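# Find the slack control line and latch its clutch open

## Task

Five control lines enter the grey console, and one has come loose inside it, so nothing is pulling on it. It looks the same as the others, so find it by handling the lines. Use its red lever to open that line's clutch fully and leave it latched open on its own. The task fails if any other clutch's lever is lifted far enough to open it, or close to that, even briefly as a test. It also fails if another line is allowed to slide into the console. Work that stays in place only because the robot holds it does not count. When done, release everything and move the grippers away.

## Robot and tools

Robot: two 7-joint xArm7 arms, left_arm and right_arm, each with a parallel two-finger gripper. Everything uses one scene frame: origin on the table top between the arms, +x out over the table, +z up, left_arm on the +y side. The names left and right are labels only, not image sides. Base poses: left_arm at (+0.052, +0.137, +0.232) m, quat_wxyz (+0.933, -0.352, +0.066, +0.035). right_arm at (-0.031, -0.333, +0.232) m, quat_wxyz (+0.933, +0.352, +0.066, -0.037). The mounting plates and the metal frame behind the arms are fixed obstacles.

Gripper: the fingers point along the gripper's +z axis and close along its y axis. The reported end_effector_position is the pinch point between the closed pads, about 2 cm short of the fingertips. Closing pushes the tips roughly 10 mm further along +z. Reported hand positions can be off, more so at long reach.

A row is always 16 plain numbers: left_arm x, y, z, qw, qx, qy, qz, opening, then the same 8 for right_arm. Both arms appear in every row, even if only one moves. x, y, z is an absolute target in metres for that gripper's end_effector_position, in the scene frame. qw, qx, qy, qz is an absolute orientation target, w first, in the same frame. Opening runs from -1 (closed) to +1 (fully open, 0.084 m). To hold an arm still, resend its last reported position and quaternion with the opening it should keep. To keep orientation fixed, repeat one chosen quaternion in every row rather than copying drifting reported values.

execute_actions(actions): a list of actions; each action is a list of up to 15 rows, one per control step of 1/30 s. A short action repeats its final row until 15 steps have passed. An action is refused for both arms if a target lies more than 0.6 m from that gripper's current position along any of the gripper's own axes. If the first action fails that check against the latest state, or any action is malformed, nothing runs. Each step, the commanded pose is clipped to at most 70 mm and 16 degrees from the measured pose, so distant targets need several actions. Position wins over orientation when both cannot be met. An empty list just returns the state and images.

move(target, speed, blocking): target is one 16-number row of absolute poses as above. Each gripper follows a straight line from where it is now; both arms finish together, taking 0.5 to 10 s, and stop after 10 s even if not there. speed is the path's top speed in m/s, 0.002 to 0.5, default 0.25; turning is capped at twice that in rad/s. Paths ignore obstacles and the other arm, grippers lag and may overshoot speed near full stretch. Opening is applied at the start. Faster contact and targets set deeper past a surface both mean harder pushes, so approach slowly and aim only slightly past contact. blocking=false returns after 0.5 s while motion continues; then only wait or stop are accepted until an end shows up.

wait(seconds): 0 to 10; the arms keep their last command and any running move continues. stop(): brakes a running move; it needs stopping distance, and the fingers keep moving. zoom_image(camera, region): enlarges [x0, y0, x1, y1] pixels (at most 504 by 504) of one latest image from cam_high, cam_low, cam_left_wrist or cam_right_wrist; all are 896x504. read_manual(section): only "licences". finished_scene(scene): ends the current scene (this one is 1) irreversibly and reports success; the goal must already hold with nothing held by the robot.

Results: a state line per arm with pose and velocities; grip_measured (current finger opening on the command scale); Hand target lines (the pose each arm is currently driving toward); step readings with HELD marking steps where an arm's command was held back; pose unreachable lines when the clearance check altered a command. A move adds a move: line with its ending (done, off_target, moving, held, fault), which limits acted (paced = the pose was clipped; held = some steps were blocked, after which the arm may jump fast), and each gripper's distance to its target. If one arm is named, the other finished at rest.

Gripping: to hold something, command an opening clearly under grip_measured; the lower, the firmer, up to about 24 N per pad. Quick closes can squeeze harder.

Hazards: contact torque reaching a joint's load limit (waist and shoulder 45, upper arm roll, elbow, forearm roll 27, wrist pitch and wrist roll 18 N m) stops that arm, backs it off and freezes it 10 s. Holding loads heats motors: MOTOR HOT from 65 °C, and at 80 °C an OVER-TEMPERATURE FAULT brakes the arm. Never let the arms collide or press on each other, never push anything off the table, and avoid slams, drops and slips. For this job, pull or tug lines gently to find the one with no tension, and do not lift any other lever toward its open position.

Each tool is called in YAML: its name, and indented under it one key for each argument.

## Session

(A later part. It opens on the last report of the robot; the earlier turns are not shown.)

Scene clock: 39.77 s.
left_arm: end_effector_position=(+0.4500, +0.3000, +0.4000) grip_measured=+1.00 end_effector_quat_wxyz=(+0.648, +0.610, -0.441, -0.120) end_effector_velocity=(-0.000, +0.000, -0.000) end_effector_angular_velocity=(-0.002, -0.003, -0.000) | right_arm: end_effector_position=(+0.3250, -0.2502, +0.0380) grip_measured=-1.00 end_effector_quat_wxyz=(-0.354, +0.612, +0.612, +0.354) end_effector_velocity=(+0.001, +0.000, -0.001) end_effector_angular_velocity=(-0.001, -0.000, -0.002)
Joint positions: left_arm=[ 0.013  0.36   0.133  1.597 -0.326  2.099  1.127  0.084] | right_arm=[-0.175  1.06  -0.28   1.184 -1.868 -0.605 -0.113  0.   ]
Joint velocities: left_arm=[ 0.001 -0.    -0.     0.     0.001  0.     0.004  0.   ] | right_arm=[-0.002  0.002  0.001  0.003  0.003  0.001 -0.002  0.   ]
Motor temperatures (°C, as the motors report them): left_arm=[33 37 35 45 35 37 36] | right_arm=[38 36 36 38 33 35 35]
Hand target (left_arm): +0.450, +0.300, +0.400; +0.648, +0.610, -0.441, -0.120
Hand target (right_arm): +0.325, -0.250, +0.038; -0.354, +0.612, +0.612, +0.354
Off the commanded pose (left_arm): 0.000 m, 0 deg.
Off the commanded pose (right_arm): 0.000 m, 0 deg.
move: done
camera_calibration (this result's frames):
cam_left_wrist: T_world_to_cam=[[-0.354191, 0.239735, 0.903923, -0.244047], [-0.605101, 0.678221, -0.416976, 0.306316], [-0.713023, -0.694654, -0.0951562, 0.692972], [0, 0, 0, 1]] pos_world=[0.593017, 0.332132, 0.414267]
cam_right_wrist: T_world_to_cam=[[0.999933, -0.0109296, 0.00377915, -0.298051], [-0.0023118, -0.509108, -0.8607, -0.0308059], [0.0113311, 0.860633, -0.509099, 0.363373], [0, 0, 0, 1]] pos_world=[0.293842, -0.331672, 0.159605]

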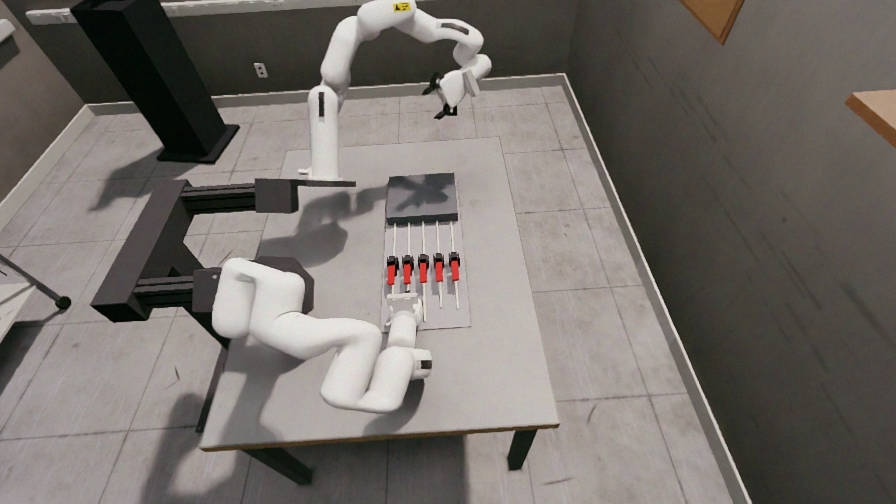

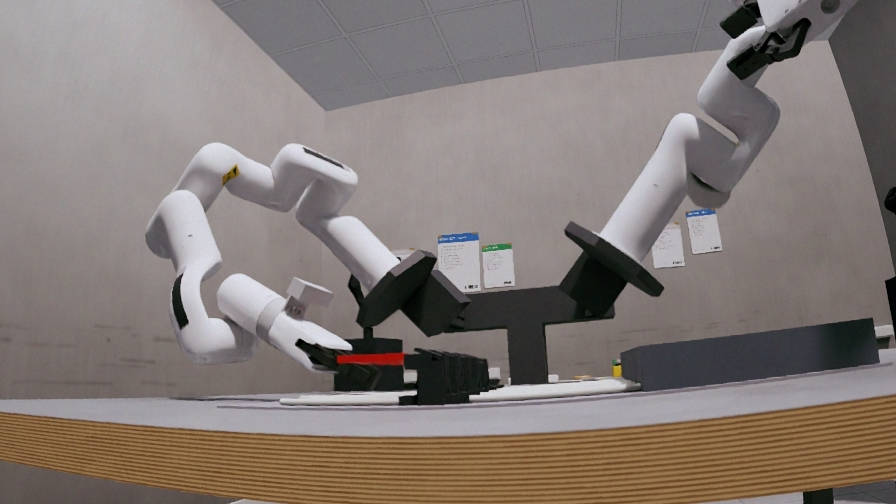

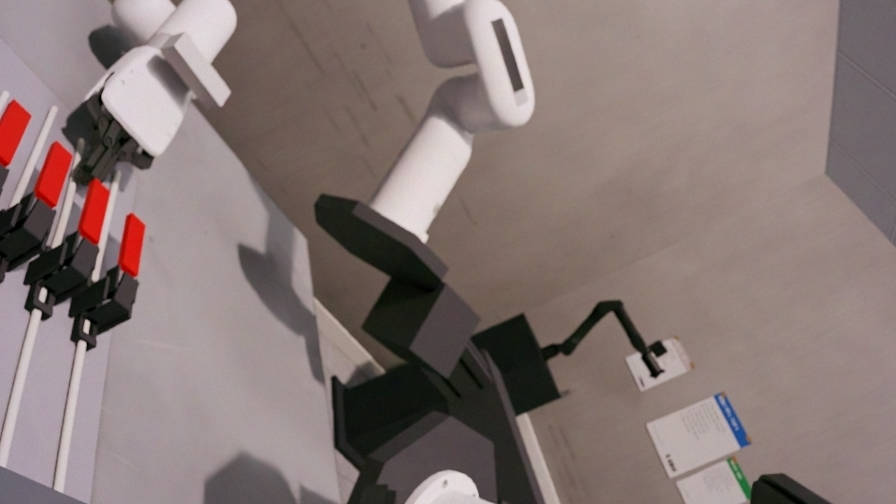

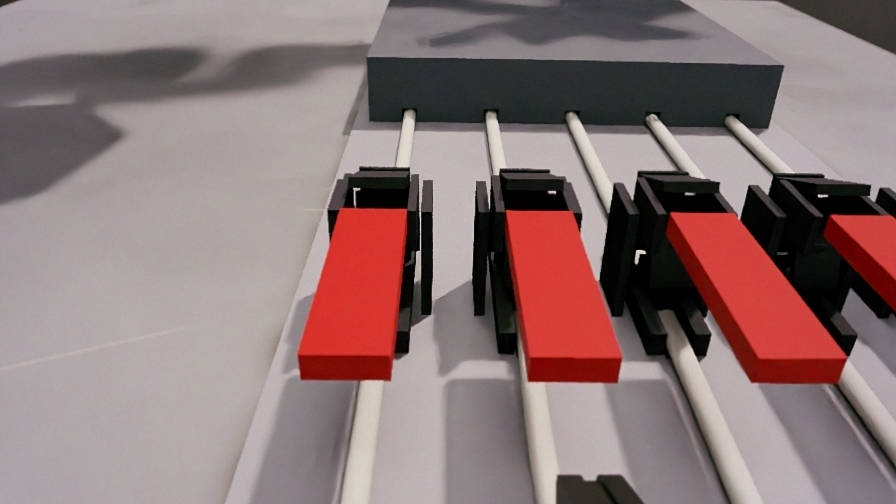

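move:
  target: [0.45,0.3,0.4,0.648,0.61,-0.441,-0.12,1,0.324,-0.218,0.038,-0.354,0.612,0.612,0.354,-1]
  speed: 0.04

move:
  target: [0.45,0.3,0.4,0.648,0.61,-0.441,-0.12,1,0.324,-0.205,0.075,-0.354,0.612,0.612,0.354,-1]
  speed: 0.04

Scene clock: 42.07 s.
left_arm: end_effector_position=(+0.4500, +0.3000, +0.4000) grip_measured=+1.00 end_effector_quat_wxyz=(+0.648, +0.610, -0.441, -0.120) end_effector_velocity=(+0.000, +0.000, -0.000) end_effector_angular_velocity=(+0.001, -0.000, +0.001) | right_arm: end_effector_position=(+0.3239, -0.2182, +0.0379) grip_measured=-1.00 end_effector_quat_wxyz=(-0.354, +0.612, +0.612, +0.354) end_effector_velocity=(+0.001, +0.000, -0.001) end_effector_angular_velocity=(-0.003, -0.003, -0.002)
Joint positions: left_arm=[ 0.013  0.36   0.133  1.597 -0.326  2.099  1.127  0.084] | right_arm=[-0.185  1.097 -0.213  1.171 -1.791 -0.536 -0.176  0.   ]
Joint velocities: left_arm=[-0.001  0.     0.003  0.001  0.     0.     0.001  0.   ] | right_arm=[-0.003 -0.001  0.004 -0.001  0.005  0.006 -0.008  0.   ]
Motor temperatures (°C, as the motors report them): left_arm=[33 37 35 45 35 37 36] | right_arm=[38 36 36 38 33 35 35]
Hand target (left_arm): +0.450, +0.300, +0.400; +0.648, +0.610, -0.441, -0.120
Hand target (right_arm): +0.324, -0.218, +0.038; -0.354, +0.612, +0.612, +0.354
Off the commanded pose (left_arm): 0.000 m, 0 deg.
Off the commanded pose (right_arm): 0.000 m, 0 deg.
move: done
camera_calibration (this result's frames):
cam_left_wrist: T_world_to_cam=[[-0.354191, 0.239735, 0.903923, -0.244047], [-0.605101, 0.678221, -0.416976, 0.306316], [-0.713023, -0.694654, -0.0951561, 0.692971], [0, 0, 0, 1]] pos_world=[0.593017, 0.332132, 0.414267]
cam_right_wrist: T_world_to_cam=[[0.999936, -0.0107748, 0.00342411, -0.296601], [-0.00253873, -0.509121, -0.860691, -0.0146172], [0.011017, 0.860628, -0.509116, 0.335902], [0, 0, 0, 1]] pos_world=[0.292845, -0.299724, 0.159448]

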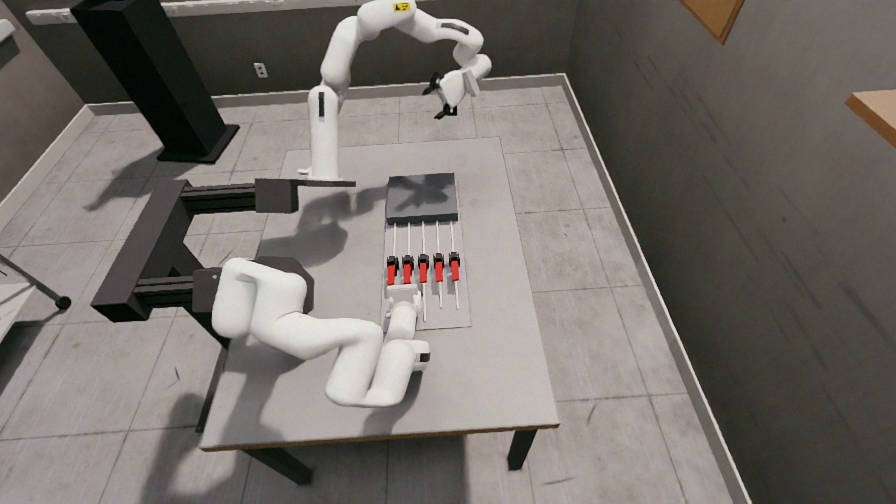

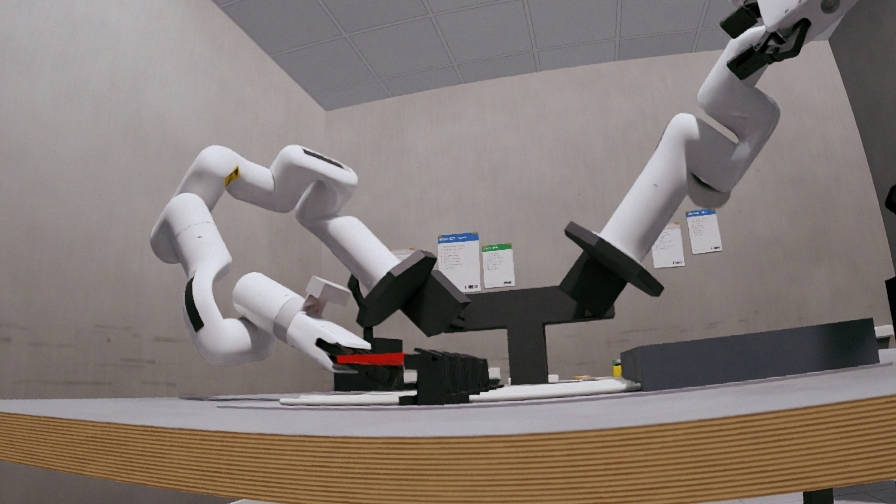

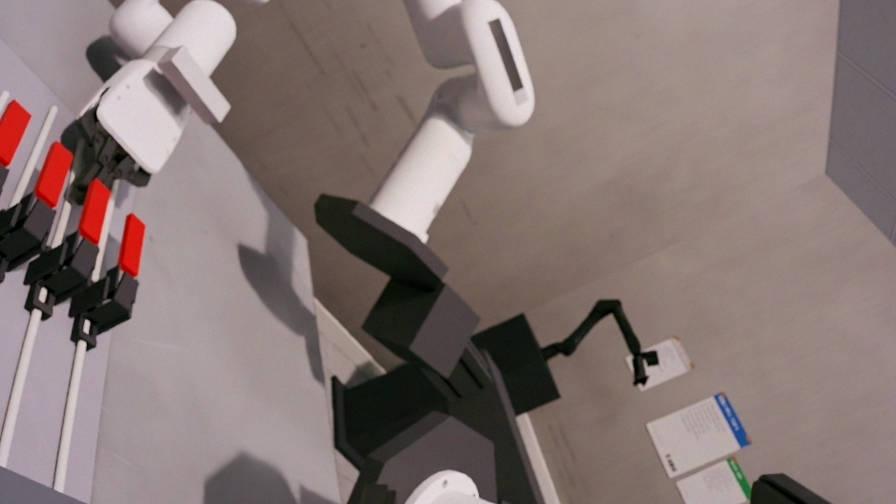

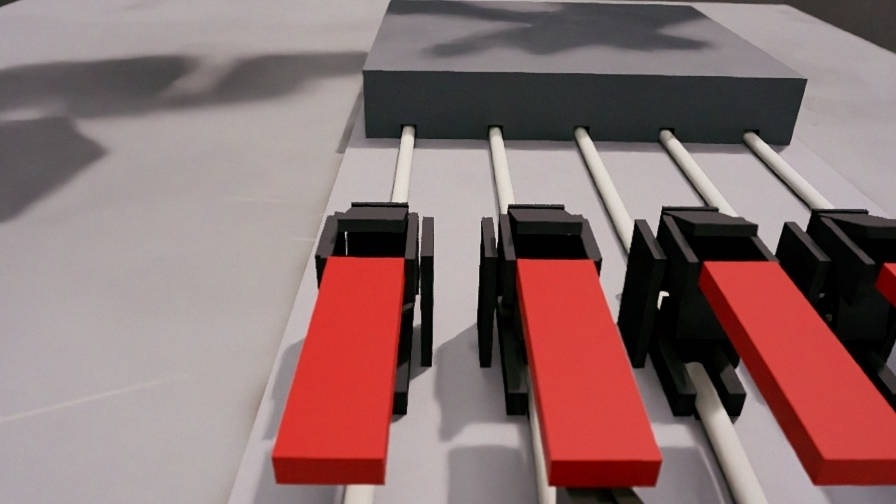

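Scene clock: 43.37 s.
left_arm: end_effector_position=(+0.4500, +0.3000, +0.4000) grip_measured=+1.00 end_effector_quat_wxyz=(+0.648, +0.610, -0.441, -0.120) end_effector_velocity=(-0.000, -0.000, +0.001) end_effector_angular_velocity=(+0.001, -0.001, -0.002) | right_arm: end_effector_position=(+0.3241, -0.2051, +0.0748) grip_measured=-1.00 end_effector_quat_wxyz=(-0.354, +0.612, +0.612, +0.354) end_effector_velocity=(-0.000, -0.000, +0.000) end_effector_angular_velocity=(-0.002, +0.000, -0.001)
Joint positions: left_arm=[ 0.013  0.36   0.133  1.597 -0.326  2.099  1.127  0.084] | right_arm=[-0.156  1.009 -0.162  1.062 -1.74  -0.479 -0.192  0.   ]
Joint velocities: left_arm=[-0.001 -0.    -0.001  0.001  0.001  0.001 -0.001  0.   ] | right_arm=[-0.003 -0.004  0.003 -0.006  0.005  0.005 -0.007  0.   ]
Motor temperatures (°C, as the motors report them): left_arm=[33 37 35 45 35 37 36] | right_arm=[38 36 36 38 33 35 35]
Hand target (left_arm): +0.450, +0.300, +0.400; +0.648, +0.610, -0.441, -0.120
Hand target (right_arm): +0.324, -0.205, +0.075; -0.354, +0.612, +0.612, +0.354
Off the commanded pose (left_arm): 0.000 m, 0 deg.
Off the commanded pose (right_arm): 0.000 m, 0 deg.
move: done
camera_calibration (this result's frames):
cam_left_wrist: T_world_to_cam=[[-0.354191, 0.239734, 0.903923, -0.244047], [-0.605101, 0.678221, -0.416976, 0.306316], [-0.713023, -0.694654, -0.0951561, 0.692972], [0, 0, 0, 1]] pos_world=[0.593017, 0.332132, 0.414267]
cam_right_wrist: T_world_to_cam=[[0.999932, -0.0111571, 0.00326566, -0.296821], [-0.00286757, -0.508953, -0.860789, 0.0239839], [0.0112659, 0.860722, -0.508951, 0.343295], [0, 0, 0, 1]] pos_world=[0.293002, -0.286586, 0.196335]

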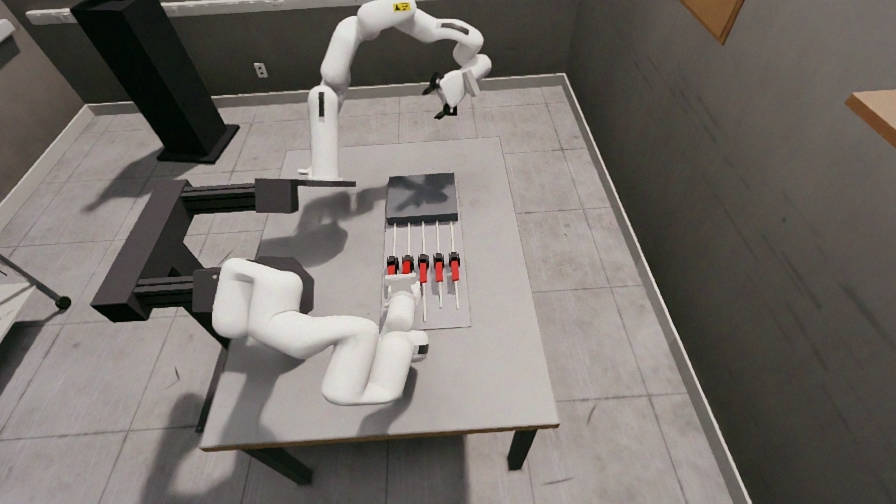

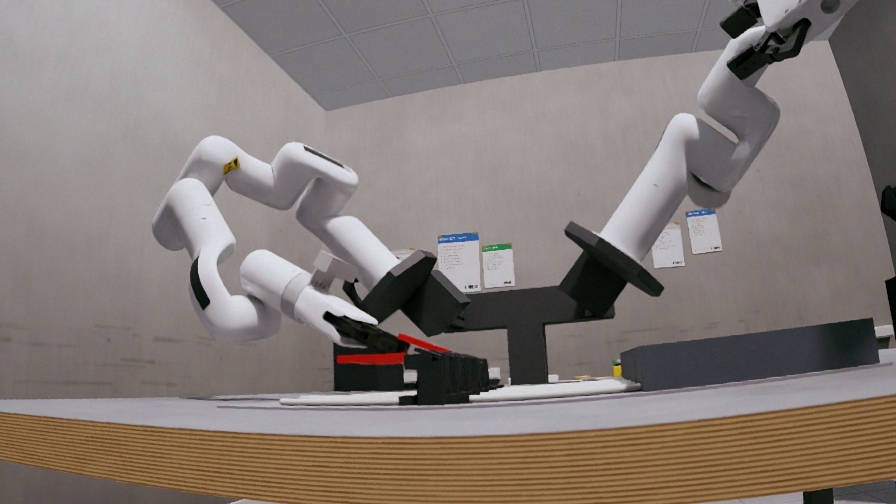

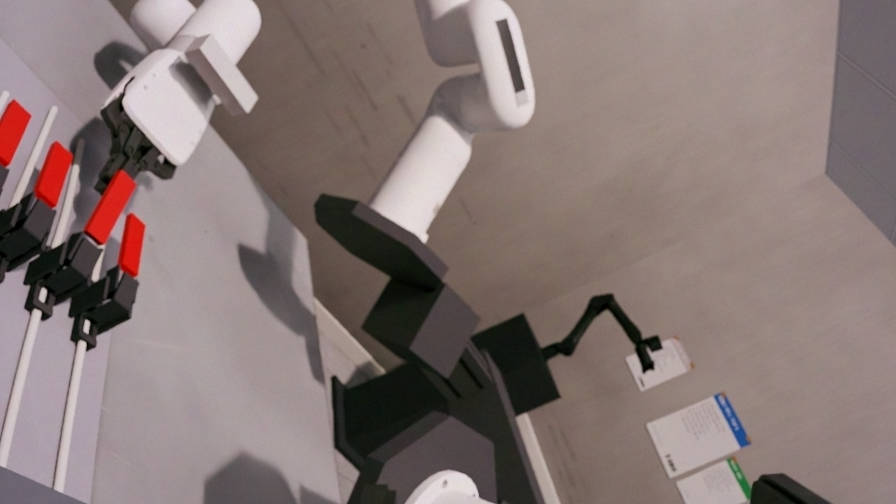

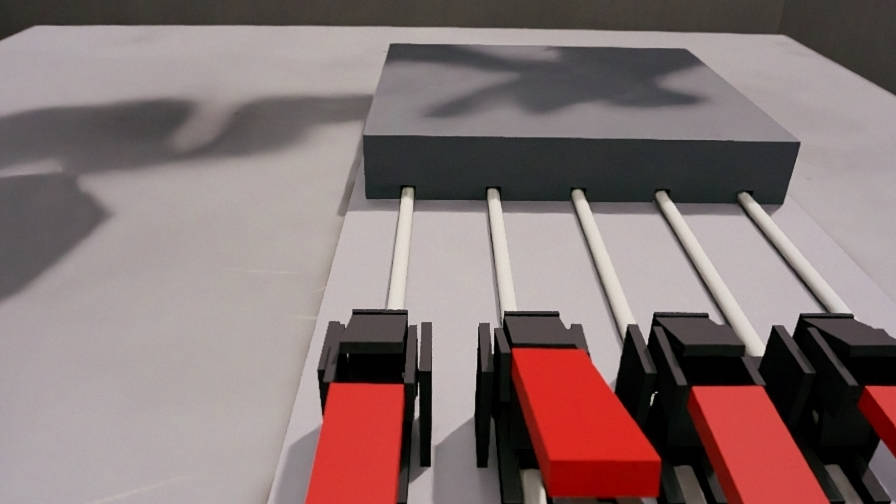

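Pivot is near y≈-0.095.

move:
  target: [0.45,0.3,0.4,0.648,0.61,-0.441,-0.12,1,0.324,-0.175,0.11,-0.354,0.612,0.612,0.354,-1]
  speed: 0.05

move:
  target: [0.45,0.3,0.4,0.648,0.61,-0.441,-0.12,1,0.324,-0.135,0.125,-0.354,0.612,0.612,0.354,-1]
  speed: 0.04

Scene clock: 45.83 s.
left_arm: end_effector_position=(+0.4500, +0.3000, +0.4000) grip_measured=+1.00 end_effector_quat_wxyz=(+0.648, +0.610, -0.441, -0.120) end_effector_velocity=(-0.000, +0.000, -0.000) end_effector_angular_velocity=(+0.001, -0.000, -0.001) | right_arm: end_effector_position=(+0.3240, -0.1751, +0.1098) grip_measured=-1.00 end_effector_quat_wxyz=(-0.355, +0.612, +0.612, +0.354) end_effector_velocity=(-0.000, +0.000, -0.000) end_effector_angular_velocity=(-0.002, -0.002, -0.004)
Joint positions: left_arm=[ 0.013  0.36   0.133  1.597 -0.326  2.099  1.127  0.084] | right_arm=[-0.141  0.959 -0.064  0.966 -1.604 -0.388 -0.275  0.   ]
Joint velocities: left_arm=[-0.001  0.     0.002  0.     0.001  0.     0.     0.   ] | right_arm=[-0.013 -0.004  0.012 -0.017  0.039  0.011 -0.046  0.   ]
Motor temperatures (°C, as the motors report them): left_arm=[33 37 35 45 35 37 36] | right_arm=[38 36 36 38 33 35 35]
Hand target (left_arm): +0.450, +0.300, +0.400; +0.648, +0.610, -0.441, -0.120
Hand target (right_arm): +0.324, -0.175, +0.110; -0.354, +0.612, +0.612, +0.354
Off the commanded pose (left_arm): 0.000 m, 0 deg.
Off the commanded pose (right_arm): 0.000 m, 0 deg.
move: done
camera_calibration (this result's frames):
cam_left_wrist: T_world_to_cam=[[-0.354191, 0.239734, 0.903923, -0.244047], [-0.605101, 0.678221, -0.416976, 0.306316], [-0.713023, -0.694654, -0.0951561, 0.692972], [0, 0, 0, 1]] pos_world=[0.593017, 0.332132, 0.414267]
cam_right_wrist: T_world_to_cam=[[0.999943, -0.0103317, 0.00273753, -0.296281], [-0.00290079, -0.508845, -0.860853, 0.0693795], [0.0102871, 0.860796, -0.508846, 0.335652], [0, 0, 0, 1]] pos_world=[0.293013, -0.256686, 0.231332]

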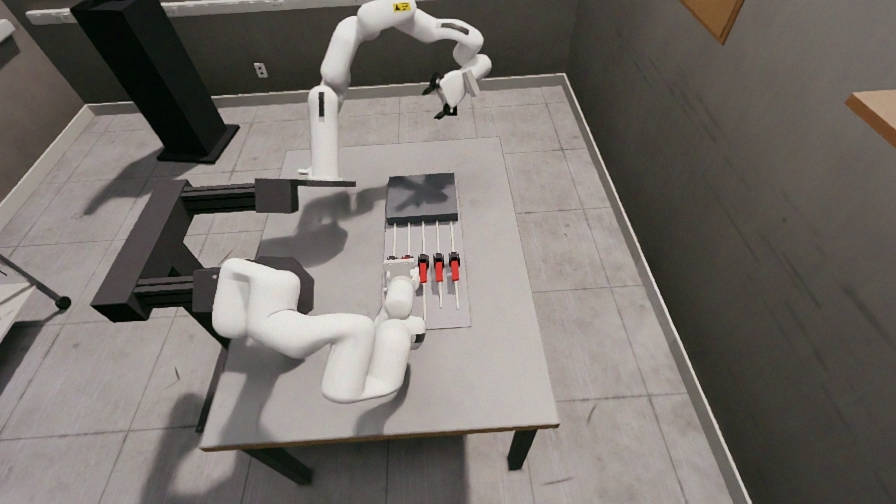

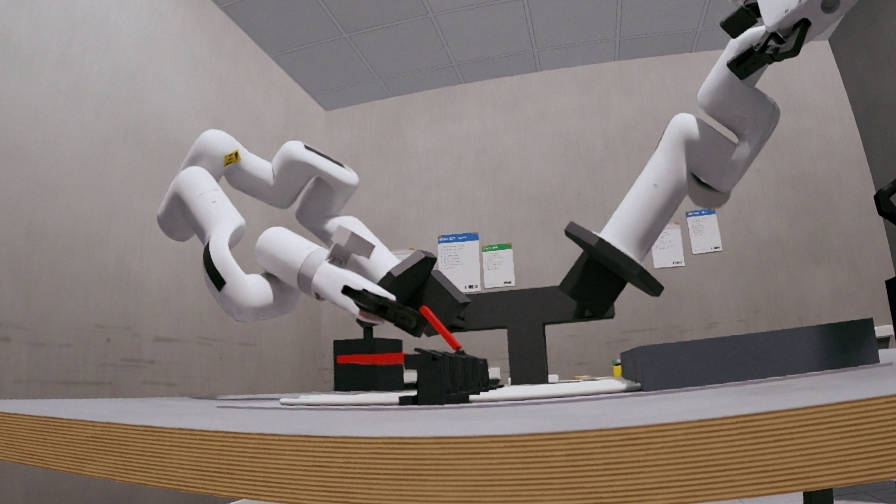

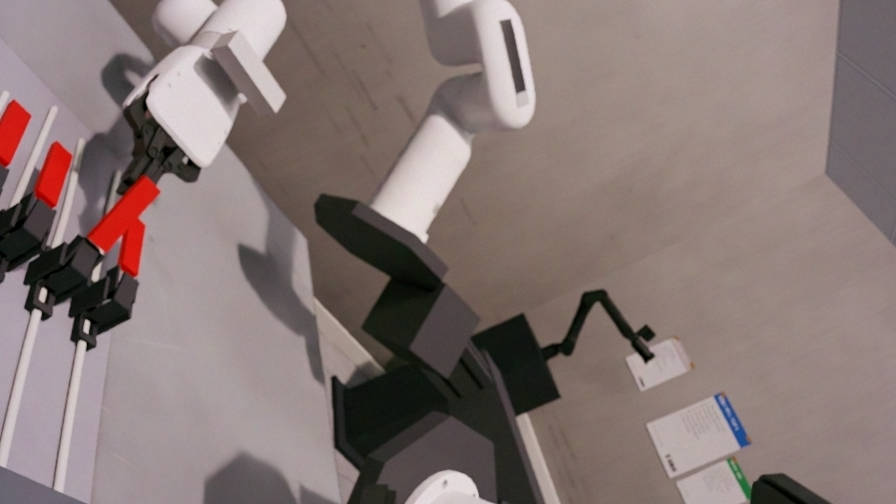

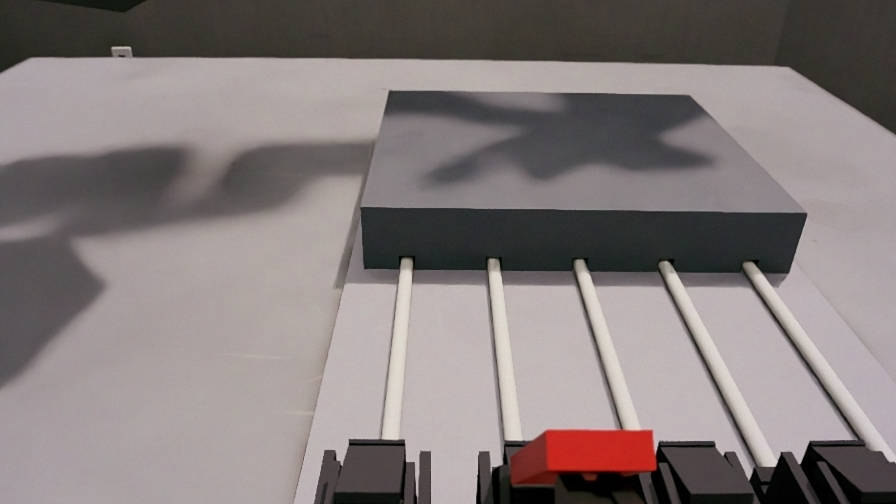

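Scene clock: 47.23 s.
left_arm: end_effector_position=(+0.4500, +0.3000, +0.4000) grip_measured=+1.00 end_effector_quat_wxyz=(+0.648, +0.610, -0.441, -0.120) end_effector_velocity=(-0.000, -0.000, +0.001) end_effector_angular_velocity=(-0.002, -0.001, -0.002) | right_arm: end_effector_position=(+0.3238, -0.1352, +0.1249) grip_measured=-1.00 end_effector_quat_wxyz=(-0.355, +0.612, +0.612, +0.354) end_effector_velocity=(-0.000, +0.001, +0.001) end_effector_angular_velocity=(-0.002, -0.006, -0.005)
Joint positions: left_arm=[ 0.013  0.36   0.133  1.597 -0.326  2.099  1.127  0.084] | right_arm=[-0.036  0.992 -0.049  0.916 -1.3   -0.389 -0.479  0.   ]
Joint velocities: left_arm=[-0.     0.    -0.001  0.    -0.001  0.002  0.     0.   ] | right_arm=[ 0.039 -0.    -0.028 -0.016  0.06  -0.03  -0.04   0.   ]
Motor temperatures (°C, as the motors report them): left_arm=[33 37 35 45 35 37 36] | right_arm=[38 36 36 38 33 35 35]
Hand target (left_arm): +0.450, +0.300, +0.400; +0.648, +0.610, -0.441, -0.120
Hand target (right_arm): +0.324, -0.135, +0.125; -0.354, +0.612, +0.612, +0.354
Off the commanded pose (left_arm): 0.000 m, 0 deg.
Off the commanded pose (right_arm): 0.000 m, 0 deg.
move: done
camera_calibration (this result's frames):
cam_left_wrist: T_world_to_cam=[[-0.354191, 0.239735, 0.903923, -0.244047], [-0.605101, 0.678221, -0.416976, 0.306316], [-0.713023, -0.694654, -0.0951563, 0.692972], [0, 0, 0, 1]] pos_world=[0.593017, 0.332132, 0.414267]
cam_right_wrist: T_world_to_cam=[[0.99995, -0.00952628, 0.00294511, -0.295716], [-0.00231217, -0.508842, -0.860857, 0.102502], [0.00969935, 0.860807, -0.508839, 0.309165], [0, 0, 0, 1]] pos_world=[0.292939, -0.216791, 0.246425]

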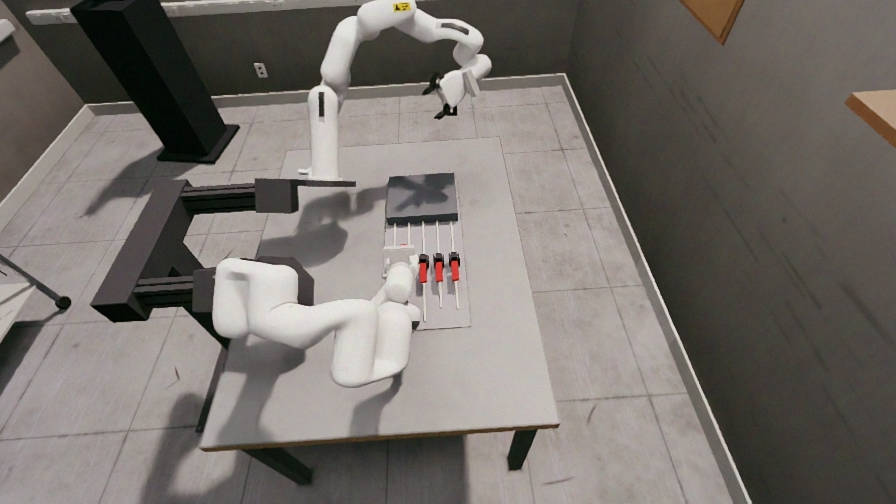

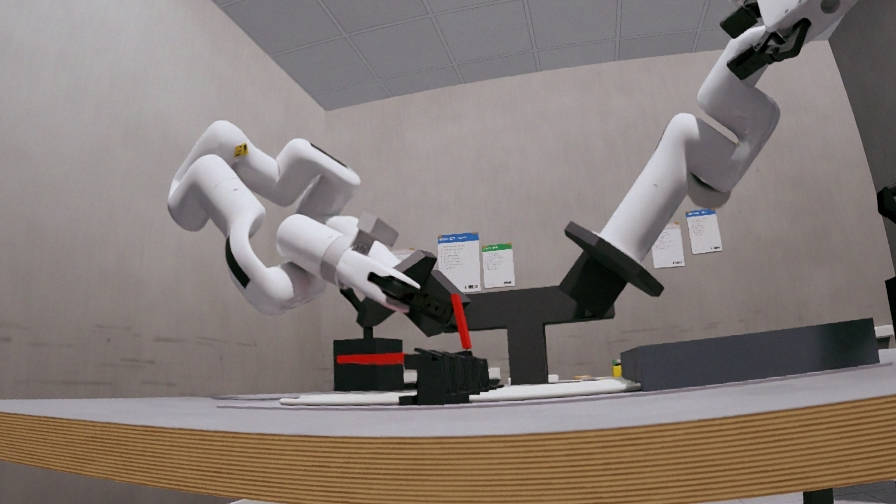

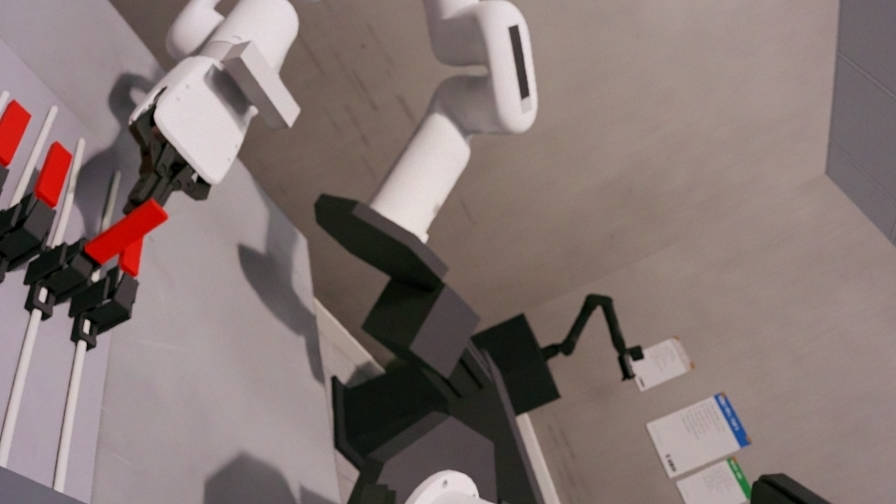

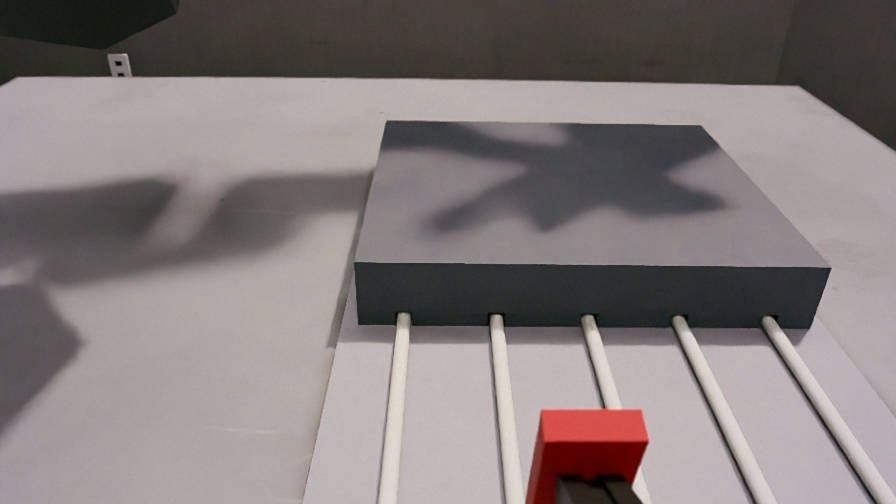

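move:
  target: [0.45,0.3,0.4,0.648,0.61,-0.441,-0.12,1,0.324,-0.095,0.125,-0.354,0.612,0.612,0.354,-1]
  speed: 0.03

Scene clock: 49.63 s.
left_arm: end_effector_position=(+0.4500, +0.3000, +0.4000) grip_measured=+1.00 end_effector_quat_wxyz=(+0.648, +0.610, -0.441, -0.120) end_effector_velocity=(+0.000, -0.000, -0.000) end_effector_angular_velocity=(+0.001, +0.000, +0.001) | right_arm: end_effector_position=(+0.3241, -0.0951, +0.1251) grip_measured=-1.00 end_effector_quat_wxyz=(-0.354, +0.612, +0.612, +0.354) end_effector_velocity=(+0.000, +0.000, -0.001) end_effector_angular_velocity=(-0.001, +0.001, -0.002)
Joint positions: left_arm=[ 0.013  0.36   0.133  1.597 -0.326  2.099  1.127  0.084] | right_arm=[ 0.095  1.08  -0.075  0.956 -1.118 -0.439 -0.547  0.   ]
Joint velocities: left_arm=[ 0.    -0.     0.    -0.    -0.    -0.001 -0.001  0.   ] | right_arm=[ 0.005  0.002 -0.003  0.     0.008 -0.003 -0.002  0.   ]
Motor temperatures (°C, as the motors report them): left_arm=[33 37 35 45 35 37 36] | right_arm=[38 36 36 38 33 35 35]
Hand target (left_arm): +0.450, +0.300, +0.400; +0.648, +0.610, -0.441, -0.120
Hand target (right_arm): +0.324, -0.095, +0.125; -0.354, +0.612, +0.612, +0.354
Off the commanded pose (left_arm): 0.000 m, 0 deg.
Off the commanded pose (right_arm): 0.000 m, 0 deg.
move: done
camera_calibration (this result's frames):
cam_left_wrist: T_world_to_cam=[[-0.354191, 0.239734, 0.903923, -0.244047], [-0.605101, 0.678221, -0.416976, 0.306316], [-0.713023, -0.694654, -0.0951562, 0.692972], [0, 0, 0, 1]] pos_world=[0.593017, 0.332132, 0.414267]
cam_right_wrist: T_world_to_cam=[[0.999933, -0.0108037, 0.00424886, -0.295829], [-0.00184125, -0.508948, -0.860796, 0.122884], [0.0114622, 0.86073, -0.508933, 0.274218], [0, 0, 0, 1]] pos_world=[0.292892, -0.176682, 0.246594]

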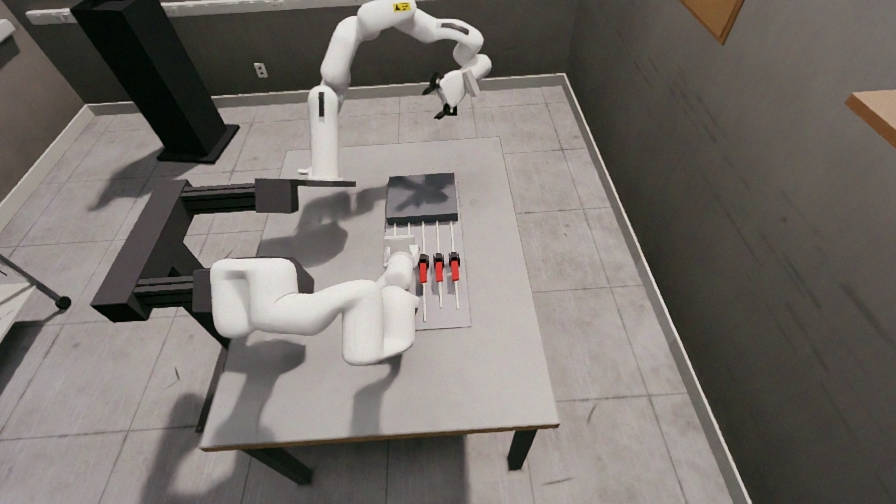

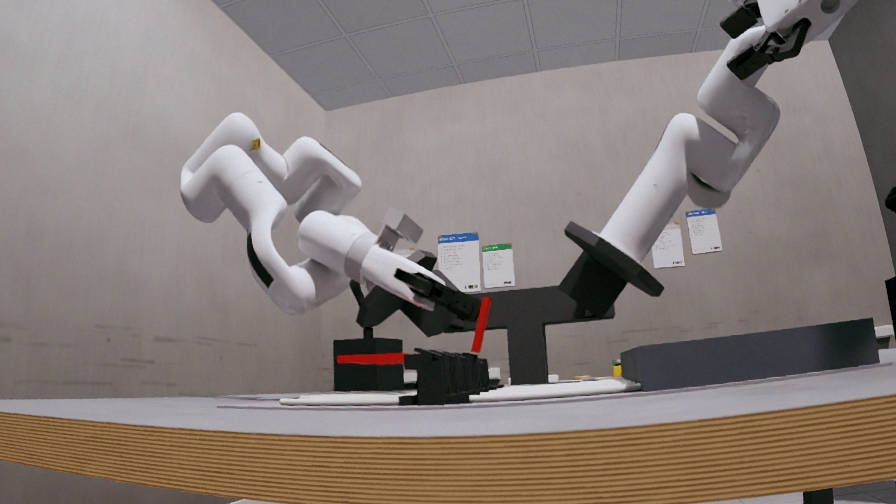

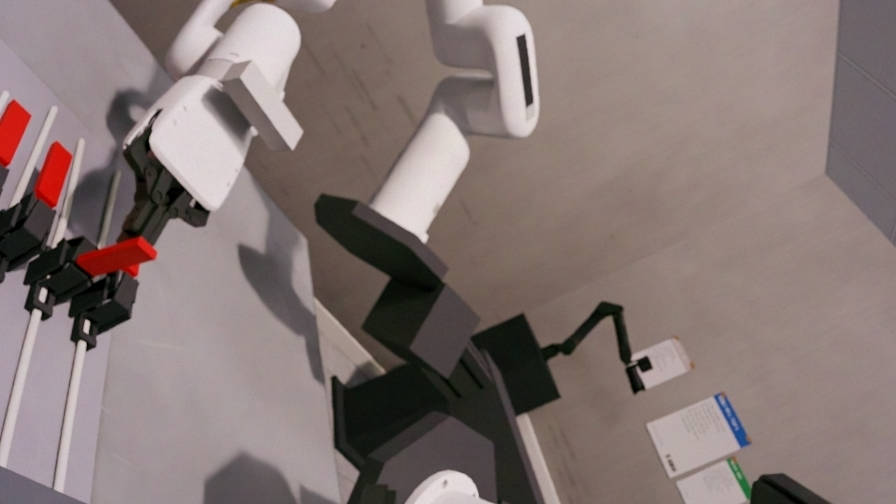

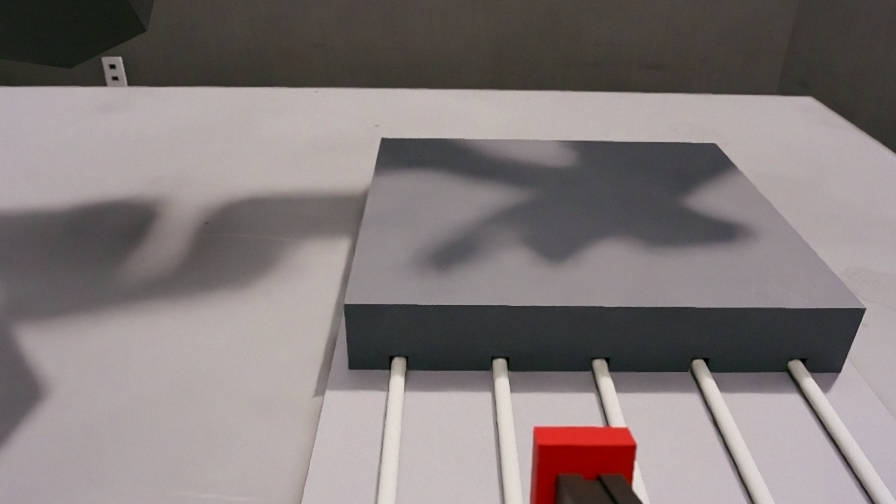

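move:
  target: [0.45,0.3,0.4,0.648,0.61,-0.441,-0.12,1,0.324,-0.06,0.115,-0.354,0.612,0.612,0.354,-1]
  speed: 0.03

Scene clock: 52.20 s.
left_arm: end_effector_position=(+0.4500, +0.3000, +0.4000) grip_measured=+1.00 end_effector_quat_wxyz=(+0.648, +0.610, -0.441, -0.120) end_effector_velocity=(+0.000, +0.000, +0.000) end_effector_angular_velocity=(-0.001, +0.000, +0.001) | right_arm: end_effector_position=(+0.3239, -0.0600, +0.1152) grip_measured=-1.00 end_effector_quat_wxyz=(-0.354, +0.612, +0.612, +0.354) end_effector_velocity=(+0.000, +0.001, -0.001) end_effector_angular_velocity=(-0.001, +0.001, -0.001)
Joint positions: left_arm=[ 0.013  0.36   0.133  1.597 -0.326  2.099  1.127  0.084] | right_arm=[ 0.163  1.184 -0.075  1.036 -1.024 -0.46  -0.57   0.   ]
Joint velocities: left_arm=[-0.    -0.     0.001 -0.    -0.001  0.     0.     0.   ] | right_arm=[ 0.002  0.003 -0.001  0.002  0.004 -0.001 -0.001  0.   ]
Motor temperatures (°C, as the motors report them): left_arm=[33 37 35 45 35 37 36] | right_arm=[38 36 36 38 33 35 35]
Hand target (left_arm): +0.450, +0.300, +0.400; +0.648, +0.610, -0.441, -0.120
Hand target (right_arm): +0.324, -0.060, +0.115; -0.354, +0.612, +0.612, +0.354
Off the commanded pose (left_arm): 0.000 m, 0 deg.
Off the commanded pose (right_arm): 0.000 m, 0 deg.
move: done
camera_calibration (this result's frames):
cam_left_wrist: T_world_to_cam=[[-0.354191, 0.239734, 0.903923, -0.244047], [-0.605101, 0.678221, -0.416976, 0.306316], [-0.713023, -0.694654, -0.0951563, 0.692972], [0, 0, 0, 1]] pos_world=[0.593017, 0.332132, 0.414267]
cam_right_wrist: T_world_to_cam=[[0.999934, -0.0107291, 0.00421744, -0.295279], [-0.00182774, -0.508753, -0.860911, 0.132274], [0.0113824, 0.860846, -0.508738, 0.238952], [0, 0, 0, 1]] pos_world=[0.292782, -0.141574, 0.236686]

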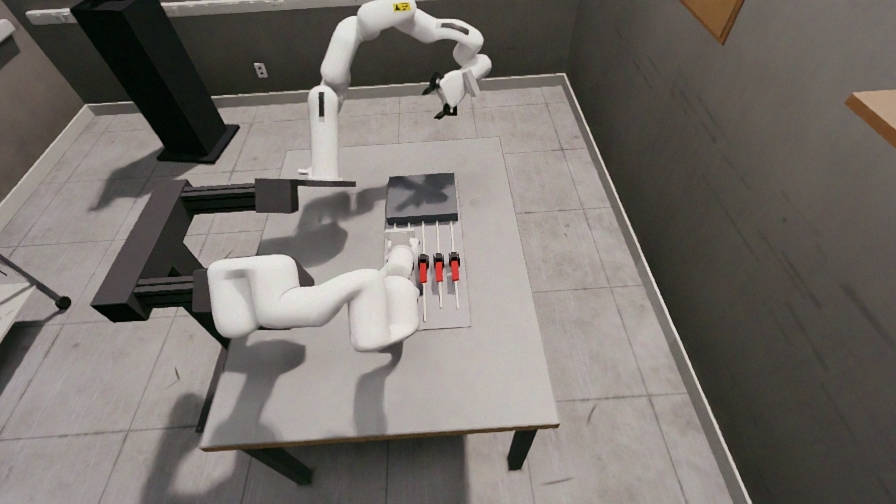

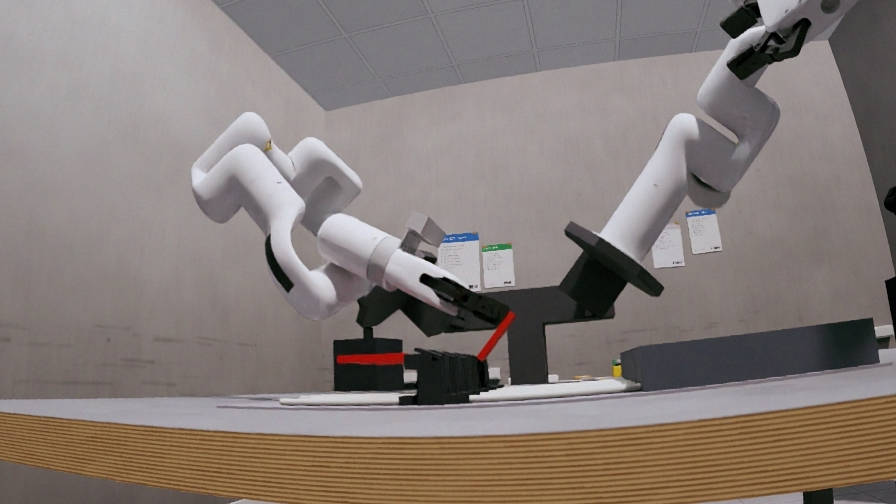

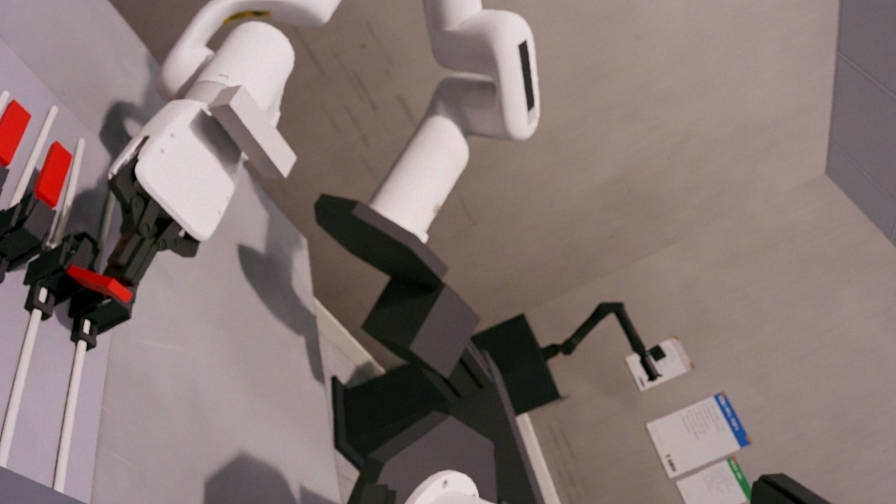

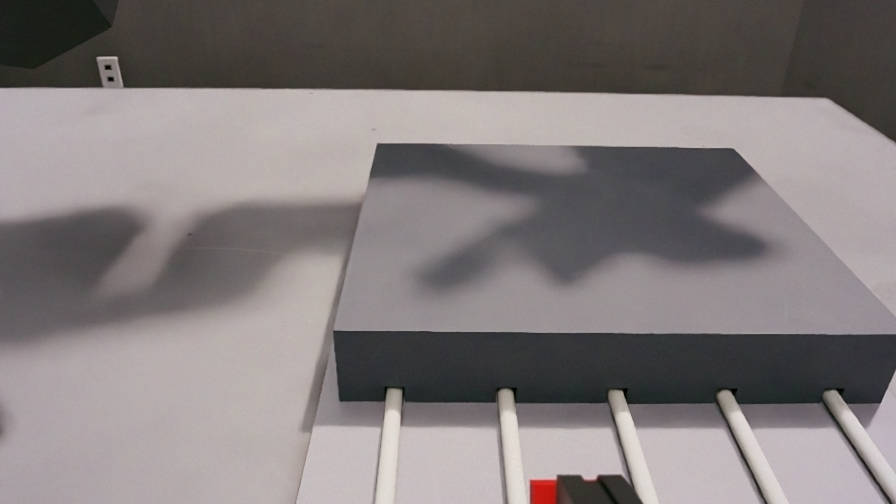

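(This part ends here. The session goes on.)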